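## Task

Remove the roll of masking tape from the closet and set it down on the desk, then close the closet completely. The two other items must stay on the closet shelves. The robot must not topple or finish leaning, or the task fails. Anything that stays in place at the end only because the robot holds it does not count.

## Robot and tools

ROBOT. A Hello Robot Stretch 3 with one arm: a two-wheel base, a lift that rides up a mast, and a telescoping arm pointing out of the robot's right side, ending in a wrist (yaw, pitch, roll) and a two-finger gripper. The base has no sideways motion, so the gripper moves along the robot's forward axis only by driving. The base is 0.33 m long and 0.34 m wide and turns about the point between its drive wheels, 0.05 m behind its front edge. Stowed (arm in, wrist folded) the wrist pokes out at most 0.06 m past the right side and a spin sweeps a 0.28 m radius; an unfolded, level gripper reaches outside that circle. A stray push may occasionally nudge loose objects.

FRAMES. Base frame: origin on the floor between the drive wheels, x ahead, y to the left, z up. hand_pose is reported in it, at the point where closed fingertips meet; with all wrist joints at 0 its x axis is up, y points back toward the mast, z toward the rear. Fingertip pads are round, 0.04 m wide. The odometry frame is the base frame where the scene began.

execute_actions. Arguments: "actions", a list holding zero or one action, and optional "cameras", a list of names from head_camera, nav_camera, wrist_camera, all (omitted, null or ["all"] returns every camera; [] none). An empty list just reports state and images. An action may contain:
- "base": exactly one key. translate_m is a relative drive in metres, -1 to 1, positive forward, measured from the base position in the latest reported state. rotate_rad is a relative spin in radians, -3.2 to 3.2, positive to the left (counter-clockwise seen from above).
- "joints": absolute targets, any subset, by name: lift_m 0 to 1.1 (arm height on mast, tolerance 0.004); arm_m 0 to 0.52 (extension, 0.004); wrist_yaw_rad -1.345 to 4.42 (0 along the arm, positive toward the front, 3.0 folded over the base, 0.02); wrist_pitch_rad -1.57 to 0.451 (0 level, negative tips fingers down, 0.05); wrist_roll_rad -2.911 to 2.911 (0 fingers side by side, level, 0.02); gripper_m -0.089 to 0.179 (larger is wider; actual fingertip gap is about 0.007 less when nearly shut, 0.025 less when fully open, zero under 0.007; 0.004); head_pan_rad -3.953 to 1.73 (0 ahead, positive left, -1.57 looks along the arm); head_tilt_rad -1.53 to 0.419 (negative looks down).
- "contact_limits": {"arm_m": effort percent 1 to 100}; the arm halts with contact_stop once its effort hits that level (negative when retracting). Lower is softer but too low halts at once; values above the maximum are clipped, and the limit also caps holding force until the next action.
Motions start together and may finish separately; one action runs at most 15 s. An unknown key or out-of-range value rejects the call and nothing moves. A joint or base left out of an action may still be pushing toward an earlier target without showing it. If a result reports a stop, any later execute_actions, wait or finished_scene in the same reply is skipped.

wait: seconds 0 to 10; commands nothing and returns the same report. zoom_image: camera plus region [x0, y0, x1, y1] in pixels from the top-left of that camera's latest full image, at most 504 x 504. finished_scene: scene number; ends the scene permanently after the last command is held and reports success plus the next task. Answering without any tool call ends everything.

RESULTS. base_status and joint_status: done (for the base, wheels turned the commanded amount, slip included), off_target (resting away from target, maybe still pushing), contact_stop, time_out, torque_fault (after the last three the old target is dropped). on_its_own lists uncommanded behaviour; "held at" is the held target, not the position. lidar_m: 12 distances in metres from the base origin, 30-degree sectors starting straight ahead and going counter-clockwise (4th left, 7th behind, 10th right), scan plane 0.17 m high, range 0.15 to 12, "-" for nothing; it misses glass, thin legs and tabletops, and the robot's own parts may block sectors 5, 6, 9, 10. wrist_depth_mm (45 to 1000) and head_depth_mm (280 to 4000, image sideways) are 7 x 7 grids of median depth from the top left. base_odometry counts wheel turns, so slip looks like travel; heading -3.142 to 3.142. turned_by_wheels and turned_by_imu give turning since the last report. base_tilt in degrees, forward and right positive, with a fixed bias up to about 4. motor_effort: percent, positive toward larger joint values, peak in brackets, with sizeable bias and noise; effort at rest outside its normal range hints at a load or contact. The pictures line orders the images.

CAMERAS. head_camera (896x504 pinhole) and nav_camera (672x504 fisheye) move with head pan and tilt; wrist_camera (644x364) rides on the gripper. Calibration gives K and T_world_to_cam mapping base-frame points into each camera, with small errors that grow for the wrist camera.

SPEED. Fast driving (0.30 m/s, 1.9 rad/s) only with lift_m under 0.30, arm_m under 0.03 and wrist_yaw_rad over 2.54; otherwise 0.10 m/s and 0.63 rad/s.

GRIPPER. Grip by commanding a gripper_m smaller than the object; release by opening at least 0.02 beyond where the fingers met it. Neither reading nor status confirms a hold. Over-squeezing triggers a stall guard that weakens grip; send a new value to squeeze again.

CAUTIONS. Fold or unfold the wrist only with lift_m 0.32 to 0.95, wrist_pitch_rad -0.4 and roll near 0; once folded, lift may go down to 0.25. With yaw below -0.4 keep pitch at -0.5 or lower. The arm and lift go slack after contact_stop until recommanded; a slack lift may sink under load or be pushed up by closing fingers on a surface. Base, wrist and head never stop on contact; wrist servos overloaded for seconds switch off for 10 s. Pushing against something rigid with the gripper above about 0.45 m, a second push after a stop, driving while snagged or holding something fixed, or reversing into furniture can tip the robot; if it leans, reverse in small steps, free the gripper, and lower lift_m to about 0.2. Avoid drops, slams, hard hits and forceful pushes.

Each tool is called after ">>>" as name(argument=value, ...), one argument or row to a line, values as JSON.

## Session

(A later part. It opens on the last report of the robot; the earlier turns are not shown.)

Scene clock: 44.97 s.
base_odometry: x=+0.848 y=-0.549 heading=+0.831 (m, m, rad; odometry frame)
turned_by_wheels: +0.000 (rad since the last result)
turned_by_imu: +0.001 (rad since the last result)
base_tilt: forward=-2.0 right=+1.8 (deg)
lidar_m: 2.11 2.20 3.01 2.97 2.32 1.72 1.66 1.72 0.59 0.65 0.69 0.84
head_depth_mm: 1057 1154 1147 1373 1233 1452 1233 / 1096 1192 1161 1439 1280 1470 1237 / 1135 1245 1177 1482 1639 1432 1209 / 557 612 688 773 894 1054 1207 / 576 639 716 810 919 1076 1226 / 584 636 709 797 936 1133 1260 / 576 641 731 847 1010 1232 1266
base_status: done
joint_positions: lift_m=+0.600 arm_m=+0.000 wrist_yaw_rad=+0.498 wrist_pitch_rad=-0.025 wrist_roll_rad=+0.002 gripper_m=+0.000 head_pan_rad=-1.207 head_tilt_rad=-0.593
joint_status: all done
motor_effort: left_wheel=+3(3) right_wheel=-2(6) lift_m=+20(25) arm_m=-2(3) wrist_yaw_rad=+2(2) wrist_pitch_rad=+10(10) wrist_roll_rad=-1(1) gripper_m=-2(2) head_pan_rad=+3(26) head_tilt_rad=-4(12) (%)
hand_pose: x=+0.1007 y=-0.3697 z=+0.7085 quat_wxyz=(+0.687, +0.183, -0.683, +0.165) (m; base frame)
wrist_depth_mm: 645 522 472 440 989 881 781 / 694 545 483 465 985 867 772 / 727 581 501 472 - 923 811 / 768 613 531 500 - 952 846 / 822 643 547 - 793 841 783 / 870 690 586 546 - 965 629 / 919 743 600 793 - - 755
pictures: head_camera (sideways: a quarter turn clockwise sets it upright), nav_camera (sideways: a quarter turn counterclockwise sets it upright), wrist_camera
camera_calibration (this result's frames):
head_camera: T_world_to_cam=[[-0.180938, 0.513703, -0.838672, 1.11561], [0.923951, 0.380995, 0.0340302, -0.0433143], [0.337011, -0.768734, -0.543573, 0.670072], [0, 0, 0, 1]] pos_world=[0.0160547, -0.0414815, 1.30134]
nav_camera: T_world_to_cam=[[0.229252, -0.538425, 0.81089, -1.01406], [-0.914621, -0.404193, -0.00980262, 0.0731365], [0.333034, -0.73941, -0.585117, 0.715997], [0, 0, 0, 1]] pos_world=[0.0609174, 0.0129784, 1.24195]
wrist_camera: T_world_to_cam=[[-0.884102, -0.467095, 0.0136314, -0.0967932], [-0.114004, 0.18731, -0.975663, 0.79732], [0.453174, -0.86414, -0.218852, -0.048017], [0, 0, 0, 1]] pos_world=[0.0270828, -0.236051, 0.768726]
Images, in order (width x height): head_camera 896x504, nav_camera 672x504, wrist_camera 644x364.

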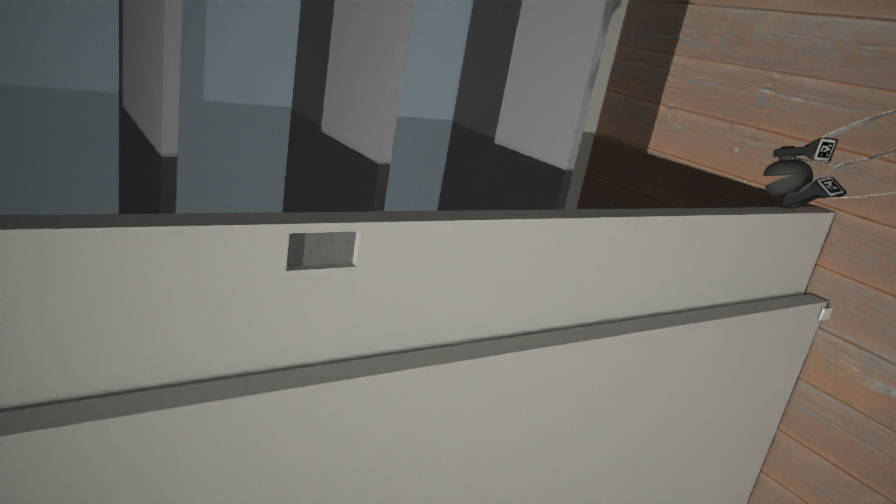

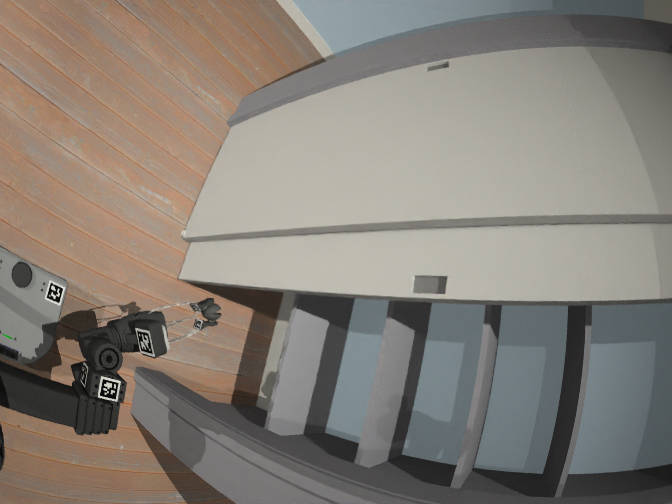

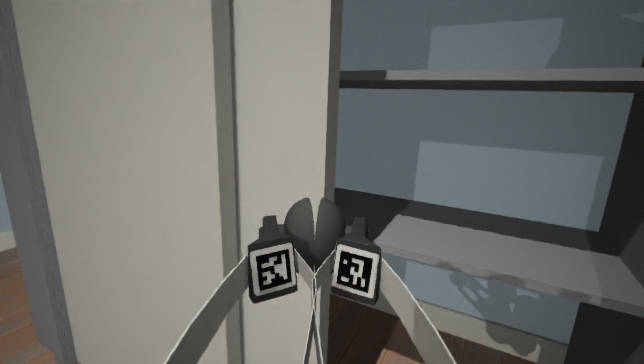

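>>> execute_actions(
  actions=[
    {"base":{"translate_m":0.328},"joints":{"wrist_yaw_rad":-0.17,"head_pan_rad":-1.57,"lift_m":0.93,"arm_m":0.1}},
  ],
  cameras=[],
)

>>> execute_actions(
  actions=[
    {"joints":{"arm_m":0.2}},
  ],
  cameras=["wrist_camera"],
)

Scene clock: 49.57 s.
base_odometry: x=+1.070 y=-0.307 heading=+0.831 (m, m, rad; odometry frame)
turned_by_wheels: +0.000 (rad since the last result)
turned_by_imu: +0.001 (rad since the last result)
base_tilt: forward=-2.0 right=+1.8 (deg)
lidar_m: 1.78 1.85 2.54 3.00 2.79 2.06 1.99 0.82 0.75 0.60 0.62 0.85
head_depth_mm: 1080 1192 1153 1437 - - 1230 / 1048 824 1099 - - - 1239 / 511 563 638 - - 1024 1159 / 513 564 628 707 796 926 1115 / 493 537 590 655 751 881 1064 / 474 523 582 658 755 885 1073 / 474 525 584 659 759 887 1071
base_status: done
joint_positions: lift_m=+0.930 arm_m=+0.100 wrist_yaw_rad=-0.169 wrist_pitch_rad=-0.025 wrist_roll_rad=+0.002 gripper_m=+0.000 head_pan_rad=-1.563 head_tilt_rad=-0.593
joint_status: all done
motor_effort: left_wheel=+2(8) right_wheel=-1(2) lift_m=+34(36) arm_m=+3(3) wrist_yaw_rad=+0(2) wrist_pitch_rad=+10(10) wrist_roll_rad=-1(1) gripper_m=-2(2) head_pan_rad=-3(23) head_tilt_rad=-3(2) (%)
hand_pose: x=-0.0643 y=-0.4967 z=+1.0379 quat_wxyz=(+0.703, -0.051, -0.706, -0.069) (m; base frame)
wrist_depth_mm: 202 249 260 274 966 745 539 / 209 258 271 286 955 696 534 / 216 266 279 305 - 740 538 / 224 276 291 318 - 755 532 / 233 273 302 - 739 704 448 / 242 271 312 - - 750 444 / 253 270 334 866 916 760 447
pictures: none
No camera images: the call's "cameras" was empty. Leave "cameras" out to get every camera's image.

Scene clock: 51.53 s.
base_odometry: x=+1.070 y=-0.307 heading=+0.831 (m, m, rad; odometry frame)
turned_by_wheels: +0.000 (rad since the last result)
turned_by_imu: +0.000 (rad since the last result)
base_tilt: forward=-2.0 right=+1.7 (deg)
lidar_m: 1.78 1.85 2.54 3.01 2.78 2.06 1.99 0.82 0.75 0.60 0.62 0.85
head_depth_mm: 1081 1193 1217 - 1630 1453 1233 / 1043 821 1237 - 1679 1472 1240 / 511 562 611 - 844 947 1162 / 511 564 626 708 797 923 1114 / 492 537 591 655 753 882 1067 / 475 523 582 657 755 886 1067 / 476 525 585 658 757 892 1073
base_status: not commanded
joint_positions: lift_m=+0.930 arm_m=+0.200 wrist_yaw_rad=-0.169 wrist_pitch_rad=-0.025 wrist_roll_rad=+0.002 gripper_m=+0.000 head_pan_rad=-1.563 head_tilt_rad=-0.593
joint_status: all done
motor_effort: left_wheel=+2(3) right_wheel=-1(2) lift_m=+33(34) arm_m=+3(3) wrist_yaw_rad=-1(1) wrist_pitch_rad=+10(10) wrist_roll_rad=-1(0) gripper_m=-2(2) head_pan_rad=-3(3) head_tilt_rad=-3(2) (%)
hand_pose: x=-0.0645 y=-0.5966 z=+1.0379 quat_wxyz=(+0.703, -0.051, -0.706, -0.069) (m; base frame)
wrist_depth_mm: 158 164 171 178 828 743 536 / 164 170 177 186 861 704 517 / 169 176 183 193 927 743 535 / 175 182 192 210 954 741 534 / 174 190 198 - 669 676 537 / 173 197 205 221 - 708 536 / 172 205 219 231 900 747 538
pictures: wrist_camera
camera_calibration (this result's frames):
wrist_camera: T_world_to_cam=[[-0.983525, 0.180259, 0.0136294, 0.0265413], [0.0263458, 0.21752, -0.9757, 1.16949], [-0.178844, -0.959266, -0.218685, -0.194857], [0, 0, 0, 1]] pos_world=[-0.0395561, -0.446092, 1.0981]
Images, in order (width x height): wrist_camera 644x364.

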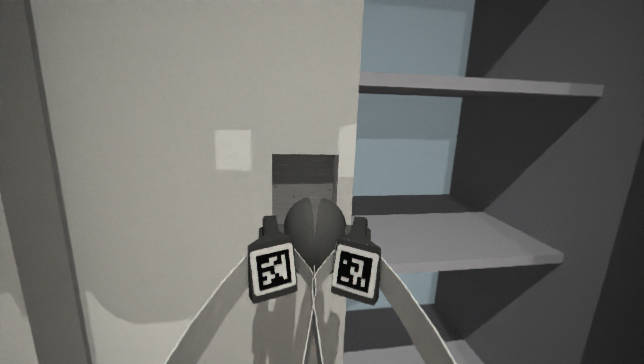

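>>> execute_actions(
  actions=[
    {"joints":{"arm_m":0.236},"contact_limits":{"arm_m":12}},
  ],
  cameras=["wrist_camera"],
)

>>> execute_actions(
  actions=[
    {"base":{"translate_m":-0.39},"joints":{"arm_m":0.232}},
  ],
  cameras=["wrist_camera","head_camera"],
)

Scene clock: 53.57 s.
base_odometry: x=+1.070 y=-0.307 heading=+0.831 (m, m, rad; odometry frame)
turned_by_wheels: +0.000 (rad since the last result)
turned_by_imu: +0.001 (rad since the last result)
base_tilt: forward=-2.0 right=+1.8 (deg)
lidar_m: 1.78 1.85 2.54 2.98 2.79 2.07 1.99 0.82 0.75 0.60 0.62 0.85
head_depth_mm: 1072 1191 1264 - 1622 1454 1225 / 1046 822 1269 - 1635 1464 1233 / 511 564 607 - 827 953 1162 / 513 565 630 711 798 927 1125 / 492 538 591 656 752 883 1069 / 475 524 583 657 756 887 1070 / 476 524 585 660 757 892 1079
base_status: not commanded
joint_positions: lift_m=+0.930 arm_m=+0.232 wrist_yaw_rad=-0.168 wrist_pitch_rad=-0.026 wrist_roll_rad=+0.002 gripper_m=+0.000 head_pan_rad=-1.563 head_tilt_rad=-0.594
joint_status: arm_m contact_stop (moved +0.032 of +0.036)
on_its_own: arm_m is slack since a contact_stop, until your next command for it (your +0.236 is given up)
motor_effort: left_wheel=+2(6) right_wheel=-2(6) lift_m=+32(33) arm_m=+0(14) wrist_yaw_rad=-1(1) wrist_pitch_rad=+10(12) wrist_roll_rad=-1(1) gripper_m=-2(2) head_pan_rad=-3(3) head_tilt_rad=-2(4) (%)
contact_limits: arm_m 12 (drawing in: default 24, maximum 40; extending or still: default 34, maximum 55)
hand_pose: x=-0.0642 y=-0.6285 z=+1.0376 quat_wxyz=(+0.703, -0.050, -0.706, -0.069) (m; base frame)
wrist_depth_mm: 134 137 144 150 817 747 532 / 138 143 149 156 838 668 516 / 143 148 155 163 886 743 538 / 149 154 161 179 913 748 537 / 154 160 168 - 672 683 543 / 160 166 173 189 964 677 541 / 167 174 186 194 890 751 540
pictures: wrist_camera
camera_calibration (this result's frames):
wrist_camera: T_world_to_cam=[[-0.983677, 0.179423, 0.0136467, 0.0319404], [0.0264171, 0.219016, -0.975364, 1.17667], [-0.177992, -0.959083, -0.22018, -0.223687], [0, 0, 0, 1]] pos_world=[-0.0394797, -0.477975, 1.098]
Images, in order (width x height): wrist_camera 644x364.

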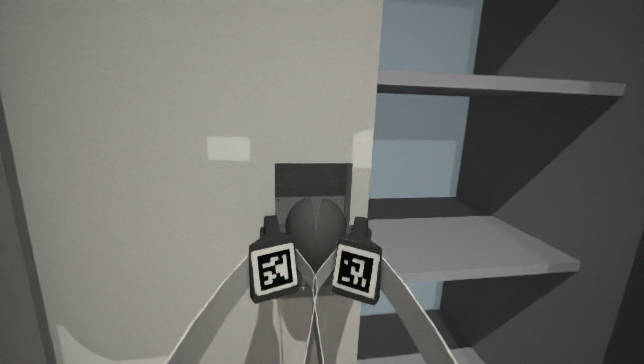

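not run: a stop came earlier in this reply.

>>> execute_actions(
  actions=[
    {"base":{"translate_m":-0.39},"joints":{"arm_m":0.231}},
  ],
  cameras=["wrist_camera","head_camera"],
)

Scene clock: 58.70 s.
base_odometry: x=+0.807 y=-0.595 heading=+0.831 (m, m, rad; odometry frame)
turned_by_wheels: +0.000 (rad since the last result)
turned_by_imu: +0.000 (rad since the last result)
base_tilt: forward=-2.0 right=+1.8 (deg)
lidar_m: 2.17 2.25 3.13 2.96 2.22 1.66 1.60 1.66 0.58 0.57 0.67 0.84
head_depth_mm: 441 486 530 - 729 836 1007 / 498 559 570 - 729 837 991 / 510 561 606 - 825 972 1115 / 512 563 628 709 814 952 1150 / 512 566 629 711 817 958 1159 / 514 568 631 714 818 963 1161 / 515 568 633 716 822 966 1137
base_status: done
joint_positions: lift_m=+0.930 arm_m=+0.231 wrist_yaw_rad=-0.164 wrist_pitch_rad=-0.027 wrist_roll_rad=+0.002 gripper_m=+0.000 head_pan_rad=-1.563 head_tilt_rad=-0.594
joint_status: all done
motor_effort: left_wheel=+4(13) right_wheel=-4(28) lift_m=+32(32) arm_m=+3(3) wrist_yaw_rad=-3(29) wrist_pitch_rad=+10(10) wrist_roll_rad=-1(0) gripper_m=-2(5) head_pan_rad=-3(3) head_tilt_rad=-2(2) (%)
hand_pose: x=-0.0633 y=-0.6278 z=+1.0375 quat_wxyz=(+0.703, -0.048, -0.706, -0.068) (m; base frame)
wrist_depth_mm: 133 137 143 150 143 95 89 / 138 142 148 156 143 95 93 / 143 148 154 162 144 96 98 / 148 153 160 178 145 100 103 / 154 160 167 - 145 104 108 / 160 166 173 188 133 108 114 / 167 173 186 195 160 114 140
pictures: head_camera (sideways: a quarter turn clockwise sets it upright), wrist_camera
camera_calibration (this result's frames):
head_camera: T_world_to_cam=[[0.0094751, 0.54534, -0.838162, 1.11378], [0.998807, 0.0349883, 0.0340559, -0.0438042], [0.0478978, -0.837485, -0.544358, 0.672857], [0, 0, 0, 1]] pos_world=[0.000970406, -0.0423492, 1.3013]
wrist_camera: T_world_to_cam=[[-0.984362, 0.175629, 0.0136506, 0.0303437], [0.0256203, 0.2194, -0.975299, 1.17654], [-0.174286, -0.959697, -0.220469, -0.222715], [0, 0, 0, 1]] pos_world=[-0.0390903, -0.477202, 1.09797]
Images, in order (width x height): head_camera 896x504, wrist_camera 644x364.

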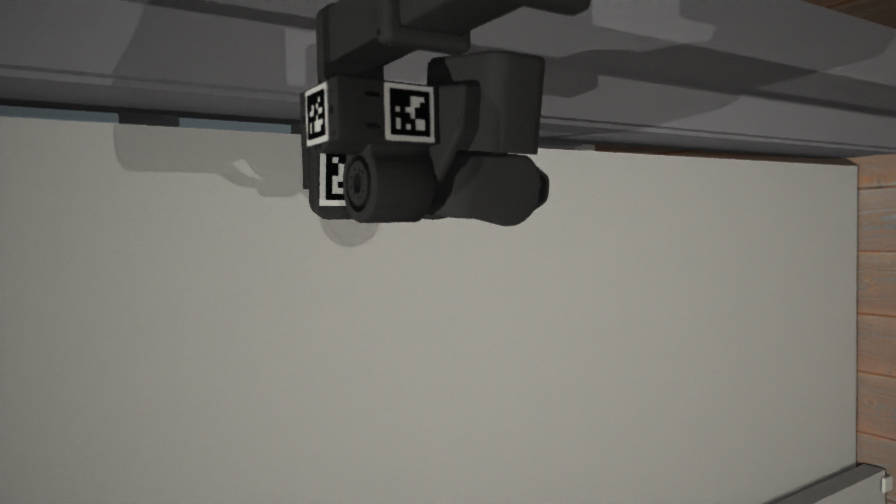

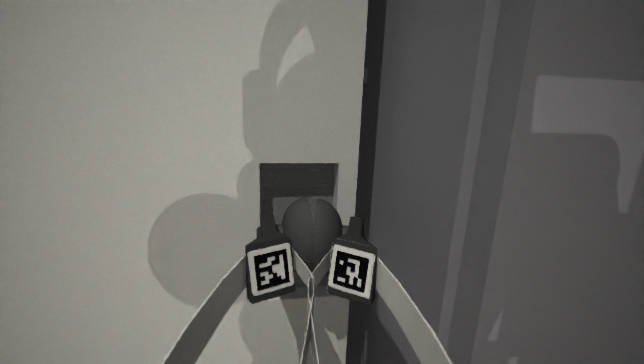

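>>> execute_actions(
  actions=[
    {"base":{"translate_m":0.022},"joints":{"arm_m":0.24,"wrist_yaw_rad":-0.33}},
  ],
  cameras=["wrist_camera","head_camera"],
)

Scene clock: 60.80 s.
base_odometry: x=+0.822 y=-0.579 heading=+0.831 (m, m, rad; odometry frame)
turned_by_wheels: +0.000 (rad since the last result)
turned_by_imu: +0.001 (rad since the last result)
base_tilt: forward=-2.0 right=+1.8 (deg)
lidar_m: 2.15 2.23 3.07 2.97 2.27 1.68 1.62 1.68 0.58 0.58 0.67 0.84
head_depth_mm: 453 492 527 631 714 839 1005 / 507 557 594 - 750 861 1019 / 510 562 607 - 817 948 1147 / 511 564 627 708 813 957 1151 / 512 565 629 710 815 959 1154 / 514 567 631 713 818 964 1166 / 515 568 635 716 824 967 1134
base_status: done
joint_positions: lift_m=+0.930 arm_m=+0.240 wrist_yaw_rad=-0.319 wrist_pitch_rad=-0.027 wrist_roll_rad=+0.002 gripper_m=+0.000 head_pan_rad=-1.563 head_tilt_rad=-0.594
joint_status: all done
motor_effort: left_wheel=+5(17) right_wheel=-7(22) lift_m=+32(33) arm_m=+2(12) wrist_yaw_rad=-7(26) wrist_pitch_rad=+10(11) wrist_roll_rad=+0(1) gripper_m=-3(4) head_pan_rad=-3(3) head_tilt_rad=-3(2) (%)
hand_pose: x=-0.1017 y=-0.6273 z=+1.0375 quat_wxyz=(+0.696, -0.103, -0.700, -0.122) (m; base frame)
wrist_depth_mm: 121 128 138 150 119 94 102 / 125 132 143 156 121 97 107 / 129 137 148 163 122 102 134 / 133 142 155 174 124 106 143 / 138 147 159 - 126 112 153 / 143 153 163 188 125 119 163 / 148 158 177 194 139 126 176
pictures: head_camera (sideways: a quarter turn clockwise sets it upright), wrist_camera
camera_calibration (this result's frames):
head_camera: T_world_to_cam=[[0.00947504, 0.54534, -0.838161, 1.11378], [0.998807, 0.0349884, 0.0340559, -0.0438042], [0.0478979, -0.837484, -0.544358, 0.672857], [0, 0, 0, 1]] pos_world=[0.000970411, -0.0423492, 1.3013]
wrist_camera: T_world_to_cam=[[-0.945427, 0.325548, 0.0136523, 0.0904497], [0.0591905, 0.212797, -0.975302, 1.17672], [-0.320413, -0.921269, -0.220453, -0.219774], [0, 0, 0, 1]] pos_world=[-0.0545552, -0.482318, 1.09797]
Images, in order (width x height): head_camera 896x504, wrist_camera 644x364.

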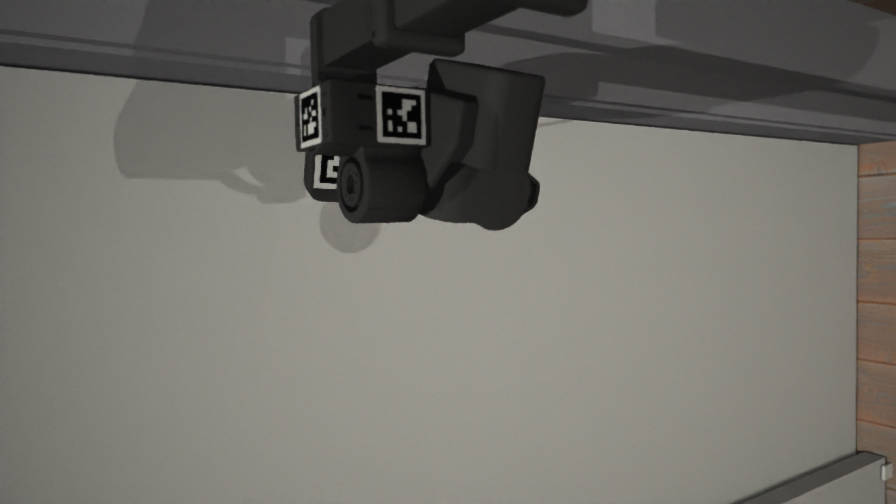

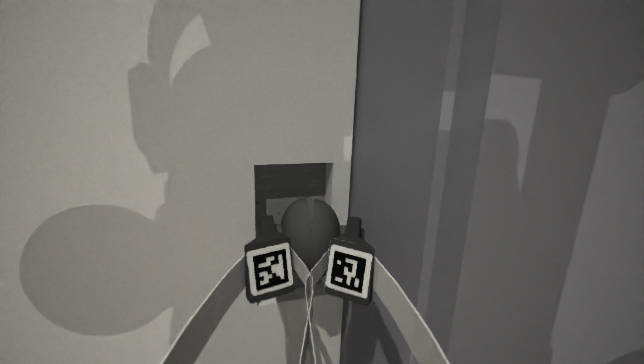

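>>> execute_actions(
  actions=[
    {"base":{"translate_m":0.006},"joints":{"arm_m":0.1}},
  ],
  cameras=["wrist_camera"],
)

>>> execute_actions(
  actions=[
    {"base":{"translate_m":0.9},"joints":{"arm_m":0.08,"wrist_yaw_rad":0.2}},
  ],
  cameras=["wrist_camera","head_camera"],
)

Scene clock: 64.87 s.
base_odometry: x=+0.826 y=-0.575 heading=+0.831 (m, m, rad; odometry frame)
turned_by_wheels: +0.000 (rad since the last result)
turned_by_imu: +0.001 (rad since the last result)
base_tilt: forward=-2.0 right=+1.8 (deg)
lidar_m: 2.15 2.23 3.07 2.96 2.27 1.69 1.63 1.69 0.58 0.58 0.67 0.84
head_depth_mm: 458 492 541 587 - - 1035 / 509 561 624 - - - 1020 / 511 563 626 682 - 1011 1143 / 511 563 628 708 815 955 1159 / 513 564 631 713 816 959 1157 / 514 567 631 713 822 963 1163 / 515 569 632 718 823 967 1115
base_status: done
joint_positions: lift_m=+0.930 arm_m=+0.100 wrist_yaw_rad=-0.329 wrist_pitch_rad=-0.026 wrist_roll_rad=+0.002 gripper_m=+0.000 head_pan_rad=-1.563 head_tilt_rad=-0.594
joint_status: all done
motor_effort: left_wheel=+3(10) right_wheel=-2(3) lift_m=+32(32) arm_m=-3(3) wrist_yaw_rad=+0(7) wrist_pitch_rad=+10(10) wrist_roll_rad=-1(0) gripper_m=-2(3) head_pan_rad=-3(3) head_tilt_rad=-3(2) (%)
hand_pose: x=-0.1041 y=-0.4870 z=+1.0377 quat_wxyz=(+0.696, -0.107, -0.699, -0.125) (m; base frame)
wrist_depth_mm: 227 242 263 224 246 274 - / 233 250 272 235 258 288 - / 243 258 281 244 270 303 - / 249 269 293 252 282 320 - / 257 278 301 - 296 - - / 266 289 310 282 319 - - / 278 300 339 288 329 - -
pictures: wrist_camera
camera_calibration (this result's frames):
wrist_camera: T_world_to_cam=[[-0.942144, 0.334932, 0.0136454, 0.0473893], [0.0610783, 0.211551, -0.975457, 1.14691], [-0.329598, -0.918187, -0.219768, -0.0913589], [0, 0, 0, 1]] pos_world=[-0.0555158, -0.342387, 1.09804]
Images, in order (width x height): wrist_camera 644x364.

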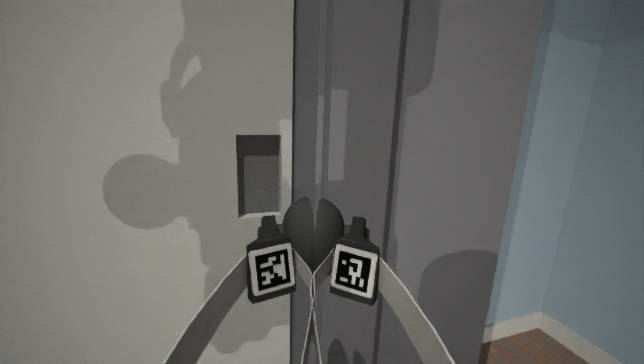

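Scene clock: 74.83 s.
base_odometry: x=+1.432 y=+0.090 heading=+0.831 (m, m, rad; odometry frame)
turned_by_wheels: +0.000 (rad since the last result)
turned_by_imu: +0.002 (rad since the last result)
base_tilt: forward=-2.0 right=+1.8 (deg)
lidar_m: 1.24 1.29 1.77 3.45 3.60 2.63 2.53 0.91 0.62 0.58 0.59 1.29
head_depth_mm: 469 517 574 625 - - 1060 / 471 519 576 638 - - 1052 / 472 520 578 630 - - 1056 / 472 520 580 621 776 880 1066 / 474 522 582 656 744 858 1033 / 474 510 565 624 718 860 1042 / 450 495 560 641 737 887 1263
base_status: done
joint_positions: lift_m=+0.930 arm_m=+0.080 wrist_yaw_rad=+0.198 wrist_pitch_rad=-0.026 wrist_roll_rad=+0.002 gripper_m=+0.000 head_pan_rad=-1.563 head_tilt_rad=-0.594
joint_status: all done
motor_effort: left_wheel=+2(7) right_wheel=-2(2) lift_m=+32(32) arm_m=-3(5) wrist_yaw_rad=+1(4) wrist_pitch_rad=+10(10) wrist_roll_rad=-1(1) gripper_m=-3(2) head_pan_rad=-2(3) head_tilt_rad=-3(2) (%)
hand_pose: x=+0.0289 y=-0.4757 z=+1.0377 quat_wxyz=(+0.704, +0.080, -0.703, +0.061) (m; base frame)
wrist_depth_mm: 277 251 260 251 237 228 218 / 291 271 266 261 246 234 224 / 304 283 277 270 256 244 230 / 319 299 296 282 267 252 240 / 340 312 297 - 276 261 247 / - 328 300 310 286 270 256 / - 346 333 320 302 282 267
pictures: head_camera (sideways: a quarter turn clockwise sets it upright), wrist_camera
camera_calibration (this result's frames):
head_camera: T_world_to_cam=[[0.00947523, 0.54534, -0.838161, 1.11378], [0.998807, 0.034988, 0.0340559, -0.0438042], [0.0478976, -0.837484, -0.544358, 0.672857], [0, 0, 0, 1]] pos_world=[0.000970396, -0.0423492, 1.3013]
wrist_camera: T_world_to_cam=[[-0.982606, -0.185203, 0.0136453, -0.0772999], [-0.0537902, 0.213518, -0.975457, 1.14067], [0.177744, -0.959224, -0.219766, -0.0713898], [0, 0, 0, 1]] pos_world=[-0.00190928, -0.326349, 1.09804]
Images, in order (width x height): head_camera 896x504, wrist_camera 644x364.

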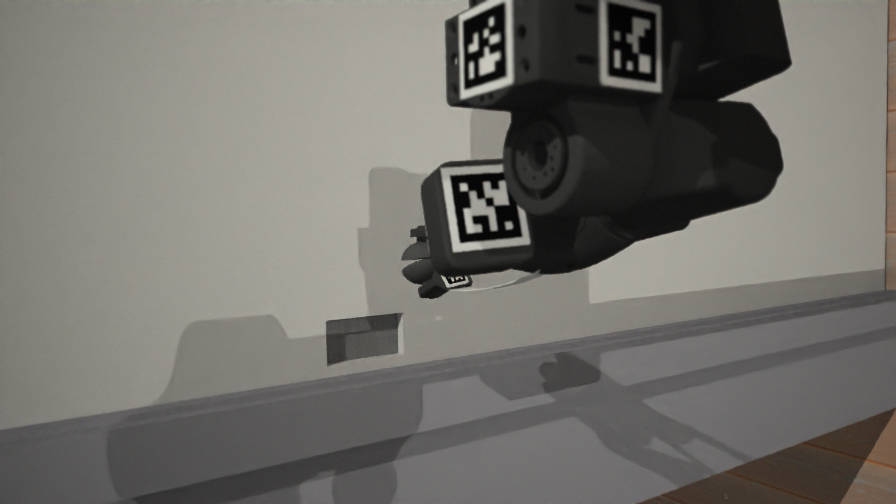

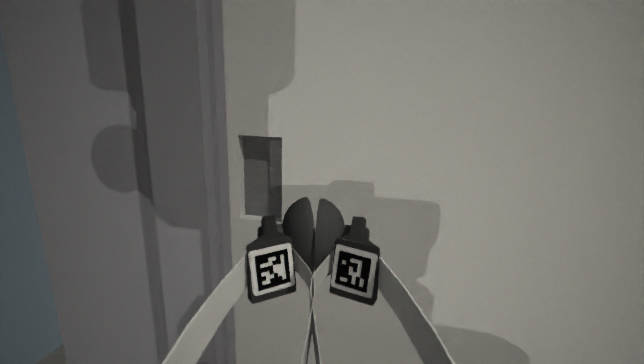

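>>> execute_actions(
  actions=[
    {"base":{"translate_m":0.066},"joints":{"arm_m":0.155}},
  ],
  cameras=["wrist_camera"],
)

Scene clock: 76.97 s.
base_odometry: x=+1.477 y=+0.139 heading=+0.831 (m, m, rad; odometry frame)
turned_by_wheels: +0.000 (rad since the last result)
turned_by_imu: +0.001 (rad since the last result)
base_tilt: forward=-2.0 right=+1.8 (deg)
lidar_m: 1.17 1.22 1.68 3.45 3.59 2.69 2.60 0.91 0.62 0.57 0.60 1.22
head_depth_mm: 470 517 575 - - 865 1042 / 471 518 575 - - 870 1053 / 472 520 578 - - 874 1056 / 473 521 579 - 761 875 1033 / 462 508 559 631 717 854 1036 / 450 501 566 638 734 861 1183 / 463 509 568 640 787 1495 1261
base_status: done
joint_positions: lift_m=+0.930 arm_m=+0.155 wrist_yaw_rad=+0.199 wrist_pitch_rad=-0.026 wrist_roll_rad=+0.002 gripper_m=+0.000 head_pan_rad=-1.563 head_tilt_rad=-0.594
joint_status: all done
motor_effort: left_wheel=+2(8) right_wheel=-1(2) lift_m=+32(33) arm_m=+3(3) wrist_yaw_rad=+1(2) wrist_pitch_rad=+10(10) wrist_roll_rad=-1(1) gripper_m=-3(2) head_pan_rad=-3(2) head_tilt_rad=-3(3) (%)
hand_pose: x=+0.0291 y=-0.5502 z=+1.0377 quat_wxyz=(+0.704, +0.080, -0.703, +0.061) (m; base frame)
wrist_depth_mm: 194 183 165 182 173 164 156 / 204 192 172 188 178 169 162 / 212 201 178 195 185 176 167 / 223 211 184 211 191 182 173 / 234 220 191 - 200 189 178 / 249 230 200 224 206 196 186 / 265 243 212 231 219 205 192
pictures: wrist_camera
camera_calibration (this result's frames):
wrist_camera: T_world_to_cam=[[-0.982488, -0.185827, 0.0136439, -0.0912872], [-0.0539033, 0.21337, -0.975483, 1.15657], [0.17836, -0.959136, -0.21965, -0.142971], [0, 0, 0, 1]] pos_world=[-0.00184555, -0.400868, 1.09805]
Images, in order (width x height): wrist_camera 644x364.

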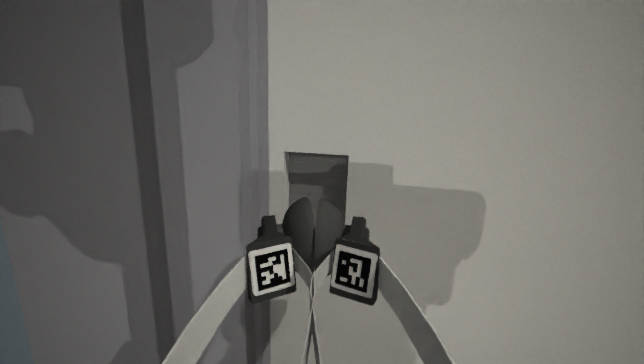

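>>> execute_actions(
  actions=[
    {"joints":{"arm_m":0.21},"contact_limits":{"arm_m":12}},
  ],
  cameras=["wrist_camera"],
)

Scene clock: 78.60 s.
base_odometry: x=+1.477 y=+0.139 heading=+0.832 (m, m, rad; odometry frame)
turned_by_wheels: +0.000 (rad since the last result)
turned_by_imu: -0.003 (rad since the last result)
base_tilt: forward=-2.0 right=+1.8 (deg)
lidar_m: 1.17 1.22 1.67 3.45 3.61 2.68 2.60 0.91 0.62 0.57 0.60 1.22
head_depth_mm: 472 519 569 - 764 874 1056 / 472 519 565 - 781 877 1056 / 473 522 572 - 784 881 1063 / 474 523 573 670 755 877 1036 / 466 509 564 631 712 854 1034 / 448 501 565 639 736 863 1178 / 463 509 568 640 783 1505 1262
base_status: not commanded
joint_positions: lift_m=+0.930 arm_m=+0.189 wrist_yaw_rad=+0.206 wrist_pitch_rad=-0.028 wrist_roll_rad=+0.002 gripper_m=+0.000 head_pan_rad=-1.563 head_tilt_rad=-0.594
joint_status: arm_m contact_stop (moved +0.034 of +0.055)
on_its_own: arm_m is slack since a contact_stop, until your next command for it (your +0.210 is given up)
motor_effort: left_wheel=+3(4) right_wheel=-3(8) lift_m=+31(32) arm_m=+0(13) wrist_yaw_rad=-4(4) wrist_pitch_rad=+11(14) wrist_roll_rad=+0(0) gripper_m=-3(3) head_pan_rad=-3(3) head_tilt_rad=-2(3) (%)
contact_limits: arm_m 12 (drawing in: default 24, maximum 40; extending or still: default 34, maximum 55)
hand_pose: x=+0.0308 y=-0.5840 z=+1.0372 quat_wxyz=(+0.704, +0.083, -0.703, +0.062) (m; base frame)
wrist_depth_mm: 158 136 144 151 143 137 130 / 164 141 148 157 149 141 134 / 173 147 153 163 154 147 139 / 181 154 160 181 160 152 144 / 191 161 159 - 167 158 149 / 202 170 162 190 172 163 154 / 213 183 187 193 183 170 161
pictures: wrist_camera
camera_calibration (this result's frames):
wrist_camera: T_world_to_cam=[[-0.981171, -0.192649, 0.0137554, -0.100005], [-0.0558905, 0.215037, -0.975005, 1.16389], [0.184876, -0.957416, -0.221755, -0.17278], [0, 0, 0, 1]] pos_world=[-0.00112868, -0.434968, 1.09786]
Images, in order (width x height): wrist_camera 644x364.

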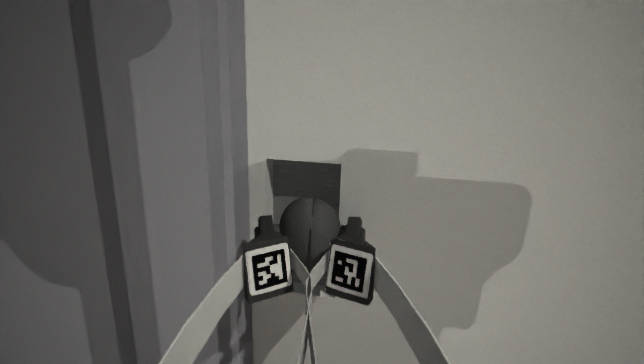

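>>> execute_actions(
  actions=[
    {"base":{"translate_m":-0.46},"joints":{"arm_m":0.191,"head_pan_rad":-1.15}},
  ],
)

Scene clock: 84.40 s.
base_odometry: x=+1.167 y=-0.201 heading=+0.832 (m, m, rad; odometry frame)
turned_by_wheels: +0.000 (rad since the last result)
turned_by_imu: +0.001 (rad since the last result)
base_tilt: forward=-2.0 right=+1.7 (deg)
lidar_m: 1.64 1.69 2.32 3.03 2.99 2.22 2.14 0.86 0.62 0.60 0.62 0.80
head_depth_mm: 464 506 553 629 703 802 939 / 483 529 585 655 744 863 1018 / 502 553 614 692 792 924 1114 / 524 586 669 759 1308 1402 1220 / 1045 1091 1153 1298 1394 1365 1252 / 890 945 871 905 993 1146 1263 / 657 696 752 854 1040 1428 1262
base_status: done
joint_positions: lift_m=+0.930 arm_m=+0.191 wrist_yaw_rad=+0.315 wrist_pitch_rad=-0.027 wrist_roll_rad=+0.002 gripper_m=+0.000 head_pan_rad=-1.157 head_tilt_rad=-0.594
joint_status: all done
on_its_own: wrist_yaw_rad is held at +0.299, not at your +0.200, by its stall guard, which is not easing now
motor_effort: left_wheel=+6(13) right_wheel=-7(26) lift_m=+32(31) arm_m=+2(10) wrist_yaw_rad=-10(30) wrist_pitch_rad=+10(11) wrist_roll_rad=-1(0) gripper_m=-3(4) head_pan_rad=+2(23) head_tilt_rad=-2(2) (%)
hand_pose: x=+0.0577 y=-0.5787 z=+1.0375 quat_wxyz=(+0.699, +0.120, -0.697, +0.101) (m; base frame)
wrist_depth_mm: 207 189 171 157 145 134 125 / 216 196 177 162 150 139 129 / 233 207 186 169 155 143 133 / 253 215 194 175 161 148 137 / 260 226 205 - 166 153 141 / 366 241 217 195 171 159 146 / 470 257 220 197 182 164 151
pictures: head_camera (sideways: a quarter turn clockwise sets it upright), nav_camera (sideways: a quarter turn counterclockwise sets it upright), wrist_camera
camera_calibration (this result's frames):
head_camera: T_world_to_cam=[[-0.206886, 0.505164, -0.837859, 1.11471], [0.903777, 0.426645, 0.034071, -0.0432443], [0.37468, -0.750189, -0.544822, 0.671468], [0, 0, 0, 1]] pos_world=[0.0181149, -0.0409314, 1.30127]
nav_camera: T_world_to_cam=[[0.256358, -0.527402, 0.810017, -1.01309], [-0.893286, -0.449381, -0.00988072, 0.0731081], [0.369217, -0.721043, -0.586324, 0.717346], [0, 0, 0, 1]] pos_world=[0.0601644, 0.0157835, 1.24194]
wrist_camera: T_world_to_cam=[[-0.954475, -0.297977, 0.0137134, -0.13511], [-0.0784716, 0.206474, -0.9753, 1.16125], [0.287785, -0.931976, -0.220457, -0.165199], [0, 0, 0, 1]] pos_world=[0.00970728, -0.433989, 1.098]
Images, in order (width x height): head_camera 896x504, nav_camera 672x504, wrist_camera 644x364.

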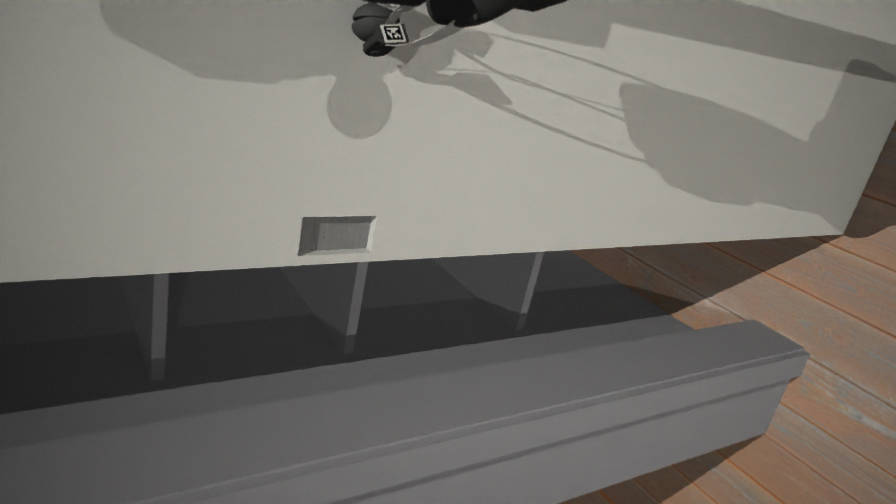

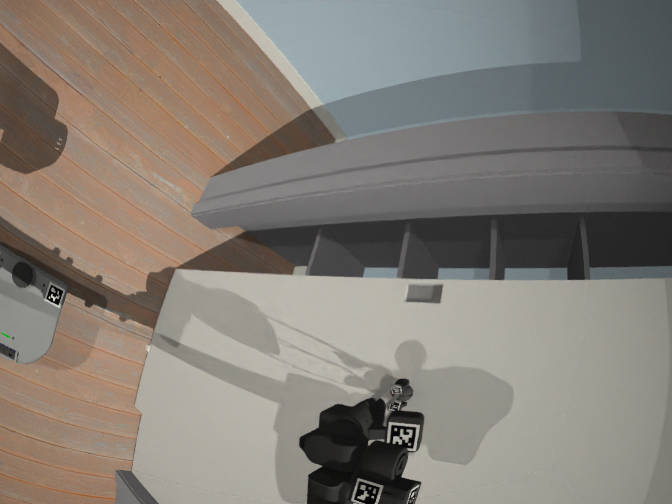

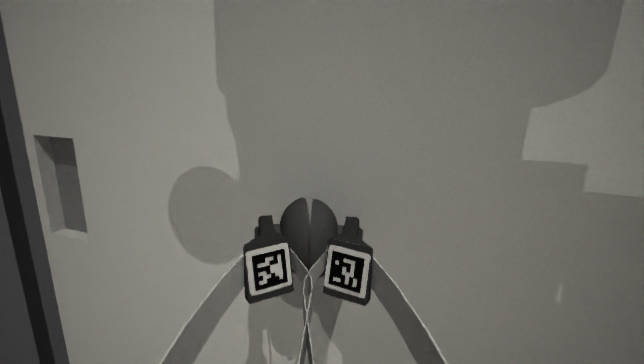

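>>> execute_actions(
  actions=[
    {"base":{"translate_m":0.43},"joints":{"arm_m":0.12,"wrist_yaw_rad":-0.1}},
  ],
  cameras=[],
)

>>> execute_actions(
  actions=[
    {"joints":{"arm_m":0.235,"head_pan_rad":-1.57}},
  ],
)

Scene clock: 89.97 s.
base_odometry: x=+1.456 y=+0.117 heading=+0.832 (m, m, rad; odometry frame)
turned_by_wheels: +0.000 (rad since the last result)
turned_by_imu: +0.001 (rad since the last result)
base_tilt: forward=-2.0 right=+1.8 (deg)
lidar_m: 1.21 1.25 1.71 3.45 3.60 2.66 2.57 0.85 0.62 0.58 0.59 1.25
head_depth_mm: 459 567 1024 1379 1231 1453 1230 / 458 500 553 620 725 901 1177 / 485 533 594 668 760 885 1067 / 506 560 624 718 830 1012 1192 / 1246 1399 1577 1789 1828 1485 1251 / 1318 1470 1679 1909 1837 1490 1254 / 1400 1522 1656 1765 1779 1500 1265
base_status: done
joint_positions: lift_m=+0.930 arm_m=+0.120 wrist_yaw_rad=-0.099 wrist_pitch_rad=-0.026 wrist_roll_rad=+0.002 gripper_m=+0.000 head_pan_rad=-1.157 head_tilt_rad=-0.594
joint_status: all done
motor_effort: left_wheel=+2(12) right_wheel=-1(7) lift_m=+31(32) arm_m=-3(6) wrist_yaw_rad=-1(17) wrist_pitch_rad=+10(10) wrist_roll_rad=+0(1) gripper_m=-2(4) head_pan_rad=+2(2) head_tilt_rad=-3(1) (%)
hand_pose: x=-0.0466 y=-0.5195 z=+1.0376 quat_wxyz=(+0.705, -0.025, -0.707, -0.044) (m; base frame)
wrist_depth_mm: 195 493 846 859 889 223 229 / 195 289 879 881 528 232 239 / 198 291 913 952 261 242 248 / 199 293 920 976 261 256 261 / 197 291 639 - 270 265 274 / 203 293 901 - 269 276 289 / 212 294 863 868 285 291 305
pictures: none
No camera images: the call's "cameras" was empty. Leave "cameras" out to get every camera's image.

Scene clock: 92.07 s.
base_odometry: x=+1.456 y=+0.117 heading=+0.832 (m, m, rad; odometry frame)
turned_by_wheels: +0.000 (rad since the last result)
turned_by_imu: +0.001 (rad since the last result)
base_tilt: forward=-1.9 right=+1.8 (deg)
lidar_m: 1.20 1.25 1.70 3.46 3.58 2.66 2.57 0.85 0.62 0.58 0.59 1.25
head_depth_mm: 483 526 558 - 745 871 1050 / 1088 1198 1276 - 797 916 1087 / 1089 1207 1280 - 1639 1476 1238 / 1094 1200 1201 1464 1303 1471 1216 / 1084 897 1011 667 745 853 1040 / 455 494 550 632 735 862 1069 / 456 509 567 640 736 1429 1259
base_status: not commanded
joint_positions: lift_m=+0.930 arm_m=+0.235 wrist_yaw_rad=-0.099 wrist_pitch_rad=-0.026 wrist_roll_rad=+0.002 gripper_m=+0.000 head_pan_rad=-1.563 head_tilt_rad=-0.594
joint_status: all done
motor_effort: left_wheel=+2(2) right_wheel=-2(2) lift_m=+31(31) arm_m=+3(3) wrist_yaw_rad=+0(1) wrist_pitch_rad=+10(10) wrist_roll_rad=-1(0) gripper_m=-2(3) head_pan_rad=-3(22) head_tilt_rad=-2(2) (%)
hand_pose: x=-0.0468 y=-0.6340 z=+1.0377 quat_wxyz=(+0.705, -0.026, -0.707, -0.044) (m; base frame)
wrist_depth_mm: 334 495 738 764 791 801 115 / 333 450 763 647 469 428 119 / 336 499 820 821 855 151 123 / 196 498 819 864 882 150 129 / 197 499 639 - 663 150 147 / 196 459 514 951 532 150 153 / 196 504 898 887 923 158 154
pictures: head_camera (sideways: a quarter turn clockwise sets it upright), nav_camera (sideways: a quarter turn counterclockwise sets it upright), wrist_camera
camera_calibration (this result's frames):
head_camera: T_world_to_cam=[[0.00937857, 0.545806, -0.837859, 1.11339], [0.998801, 0.0351396, 0.034071, -0.0438239], [0.0480382, -0.837174, -0.544822, 0.67346], [0, 0, 0, 1]] pos_world=[0.000977618, -0.0423497, 1.30127]
nav_camera: T_world_to_cam=[[0.0272936, -0.585771, 0.810017, -1.01169], [-0.998139, -0.0601708, -0.00988072, 0.0737477], [0.0545272, -0.80824, -0.586324, 0.719265], [0, 0, 0, 1]] pos_world=[0.0620037, -0.00684534, 1.24194]
wrist_camera: T_world_to_cam=[[-0.993717, 0.111078, 0.0137067, 0.00628056], [0.0111124, 0.219785, -0.975485, 1.17749], [-0.111367, -0.969204, -0.219638, -0.229722], [0, 0, 0, 1]] pos_world=[-0.0324272, -0.48214, 1.09809]
Images, in order (width x height): head_camera 896x504, nav_camera 672x504, wrist_camera 644x364.

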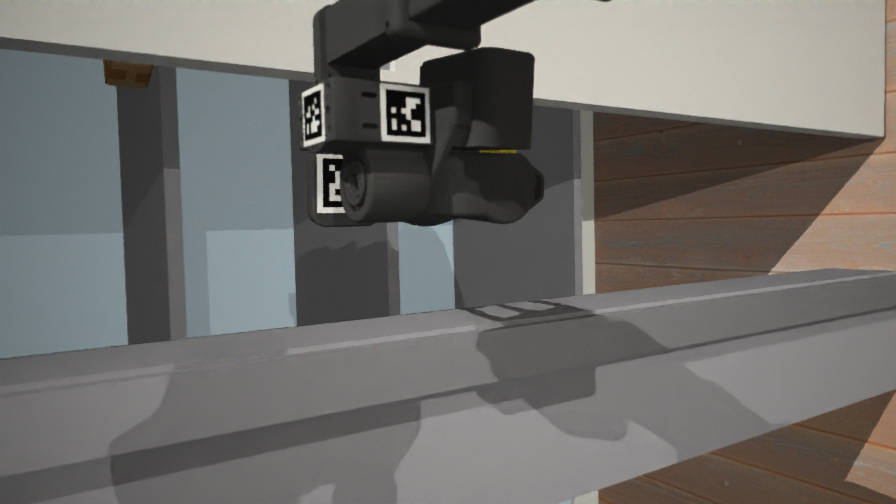

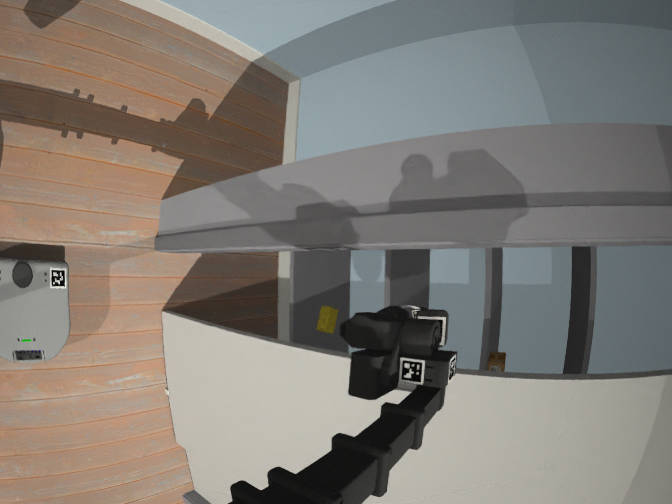

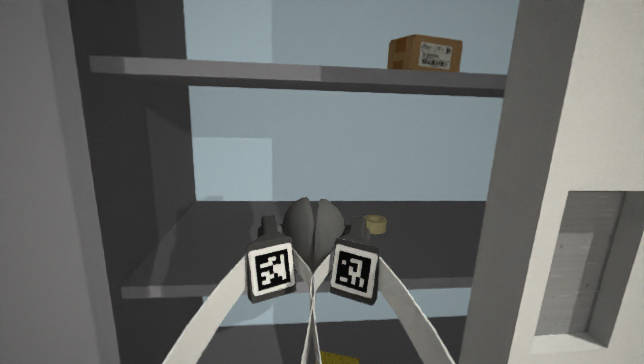

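>>> execute_actions(
  actions=[
    {"base":{"translate_m":-0.3},"joints":{"head_pan_rad":-1.4}},
  ],
  cameras=["wrist_camera"],
)

>>> execute_actions(
  actions=[
    {"base":{"translate_m":0.17},"joints":{"arm_m":0.12,"wrist_yaw_rad":0,"gripper_m":0.12,"lift_m":0.9,"wrist_pitch_rad":-0.3}},
  ],
)

Scene clock: 96.60 s.
base_odometry: x=+1.254 y=-0.105 heading=+0.832 (m, m, rad; odometry frame)
turned_by_wheels: +0.000 (rad since the last result)
turned_by_imu: +0.002 (rad since the last result)
base_tilt: forward=-2.0 right=+1.8 (deg)
lidar_m: 1.50 1.56 2.14 3.04 3.20 2.35 2.27 0.84 0.62 0.60 0.70 0.82
head_depth_mm: 1051 808 568 - 719 817 971 / 1067 1180 1232 - 1241 1422 1081 / 1086 1205 1172 1444 1291 1473 1243 / 1109 1226 1184 1468 1649 1480 1250 / 1131 1246 1207 1487 1590 1491 1253 / 1113 1086 1146 1264 1268 1090 1175 / 919 932 960 795 837 954 1183
base_status: done
joint_positions: lift_m=+0.930 arm_m=+0.235 wrist_yaw_rad=-0.091 wrist_pitch_rad=-0.026 wrist_roll_rad=+0.002 gripper_m=+0.000 head_pan_rad=-1.407 head_tilt_rad=-0.594
joint_status: all done
motor_effort: left_wheel=+4(17) right_wheel=-5(33) lift_m=+31(32) arm_m=+2(3) wrist_yaw_rad=-6(32) wrist_pitch_rad=+10(10) wrist_roll_rad=+0(0) gripper_m=-3(6) head_pan_rad=+2(17) head_tilt_rad=-2(2) (%)
hand_pose: x=-0.0447 y=-0.6343 z=+1.0378 quat_wxyz=(+0.705, -0.023, -0.707, -0.042) (m; base frame)
wrist_depth_mm: 704 720 727 772 106 107 110 / 561 745 430 660 111 111 115 / 731 785 796 843 114 116 120 / 722 809 832 863 119 121 125 / 607 627 641 - 134 133 131 / 469 481 515 952 142 136 138 / 726 886 877 862 144 142 146
pictures: wrist_camera
camera_calibration (this result's frames):
wrist_camera: T_world_to_cam=[[-0.994565, 0.103213, 0.0137014, 0.00328878], [0.00935122, 0.21961, -0.975543, 1.17747], [-0.103698, -0.970113, -0.219382, -0.230243], [0, 0, 0, 1]] pos_world=[-0.0316156, -0.482285, 1.09811]
Images, in order (width x height): wrist_camera 644x364.

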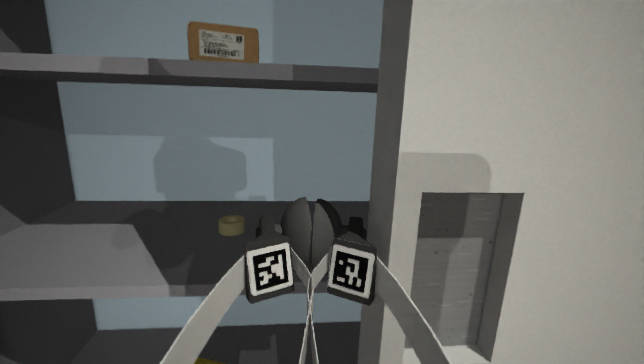

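Scene clock: 99.53 s.
base_odometry: x=+1.369 y=+0.021 heading=+0.832 (m, m, rad; odometry frame)
turned_by_wheels: +0.000 (rad since the last result)
turned_by_imu: +0.001 (rad since the last result)
base_tilt: forward=-1.9 right=+1.9 (deg)
lidar_m: 1.33 1.39 1.90 3.46 3.11 2.52 2.44 0.84 0.64 1.28 0.62 1.38
head_depth_mm: 1050 1163 1142 1411 - - 1233 / 1079 1183 1159 1436 - - 1236 / 1096 1198 1175 1450 1474 1470 1239 / 1112 1223 1187 1466 1567 1477 1247 / 1009 983 1065 814 834 933 1110 / 529 547 596 665 780 933 1170 / 479 537 609 697 812 1429 1264
base_status: done
joint_positions: lift_m=+0.900 arm_m=+0.120 wrist_yaw_rad=-0.001 wrist_pitch_rad=-0.314 wrist_roll_rad=+0.002 gripper_m=+0.120 head_pan_rad=-1.407 head_tilt_rad=-0.594
joint_status: all done
motor_effort: left_wheel=+2(8) right_wheel=-2(4) lift_m=+20(36) arm_m=-3(2) wrist_yaw_rad=+1(6) wrist_pitch_rad=+5(9) wrist_roll_rad=+0(1) gripper_m=+0(81) head_pan_rad=+2(2) head_tilt_rad=-4(3) (%)
hand_pose: x=-0.0217 y=-0.5014 z=+0.9369 quat_wxyz=(+0.698, +0.111, -0.699, -0.111) (m; base frame)
wrist_depth_mm: 424 609 856 835 839 852 838 / 428 614 845 879 881 877 771 / 314 569 627 642 667 626 250 / 314 626 - - - - 262 / 320 567 880 909 897 915 284 / 318 - - - - 324 317 / 314 471 - - - 383 366
pictures: head_camera (sideways: a quarter turn clockwise sets it upright), nav_camera (sideways: a quarter turn counterclockwise sets it upright), wrist_camera
camera_calibration (this result's frames):
head_camera: T_world_to_cam=[[-0.0755407, 0.540634, -0.837859, 1.11391], [0.981212, 0.189903, 0.034071, -0.0437166], [0.177532, -0.819543, -0.544822, 0.67267], [0, 0, 0, 1]] pos_world=[0.00761997, -0.0426313, 1.30127]
nav_camera: T_world_to_cam=[[0.117977, -0.574416, 0.810017, -1.01225], [-0.976668, -0.214527, -0.0098807, 0.0736167], [0.179446, -0.789952, -0.586323, 0.718503], [0, 0, 0, 1]] pos_world=[0.0623883, 0.00192389, 1.24194]
wrist_camera: T_world_to_cam=[[-0.999823, 0.00884649, 0.0166292, -0.0363151], [-0.0101929, 0.488303, -0.872615, 1.08747], [-0.0158397, -0.872629, -0.488126, 0.181439], [0, 0, 0, 1]] pos_world=[-0.0223502, -0.372363, 1.03811]
Images, in order (width x height): head_camera 896x504, nav_camera 672x504, wrist_camera 644x364.

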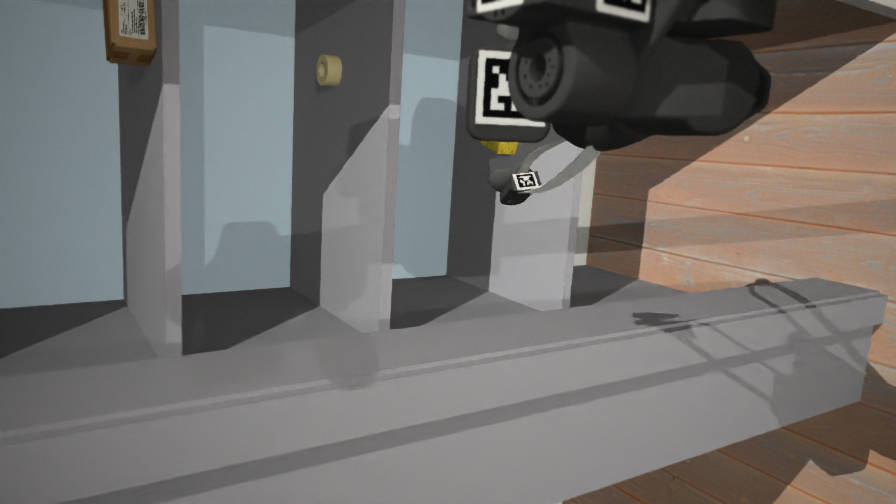

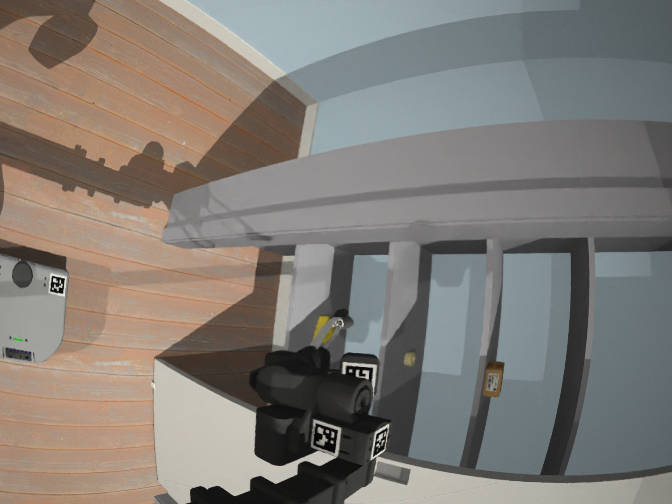

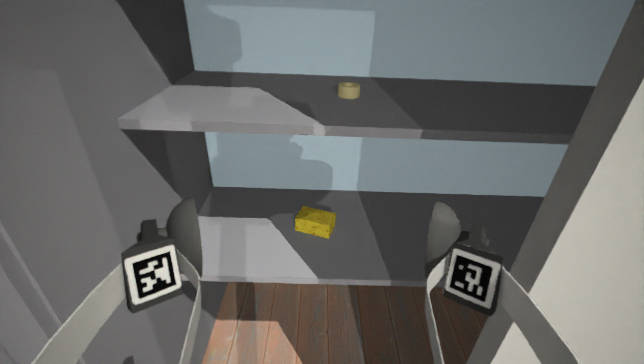

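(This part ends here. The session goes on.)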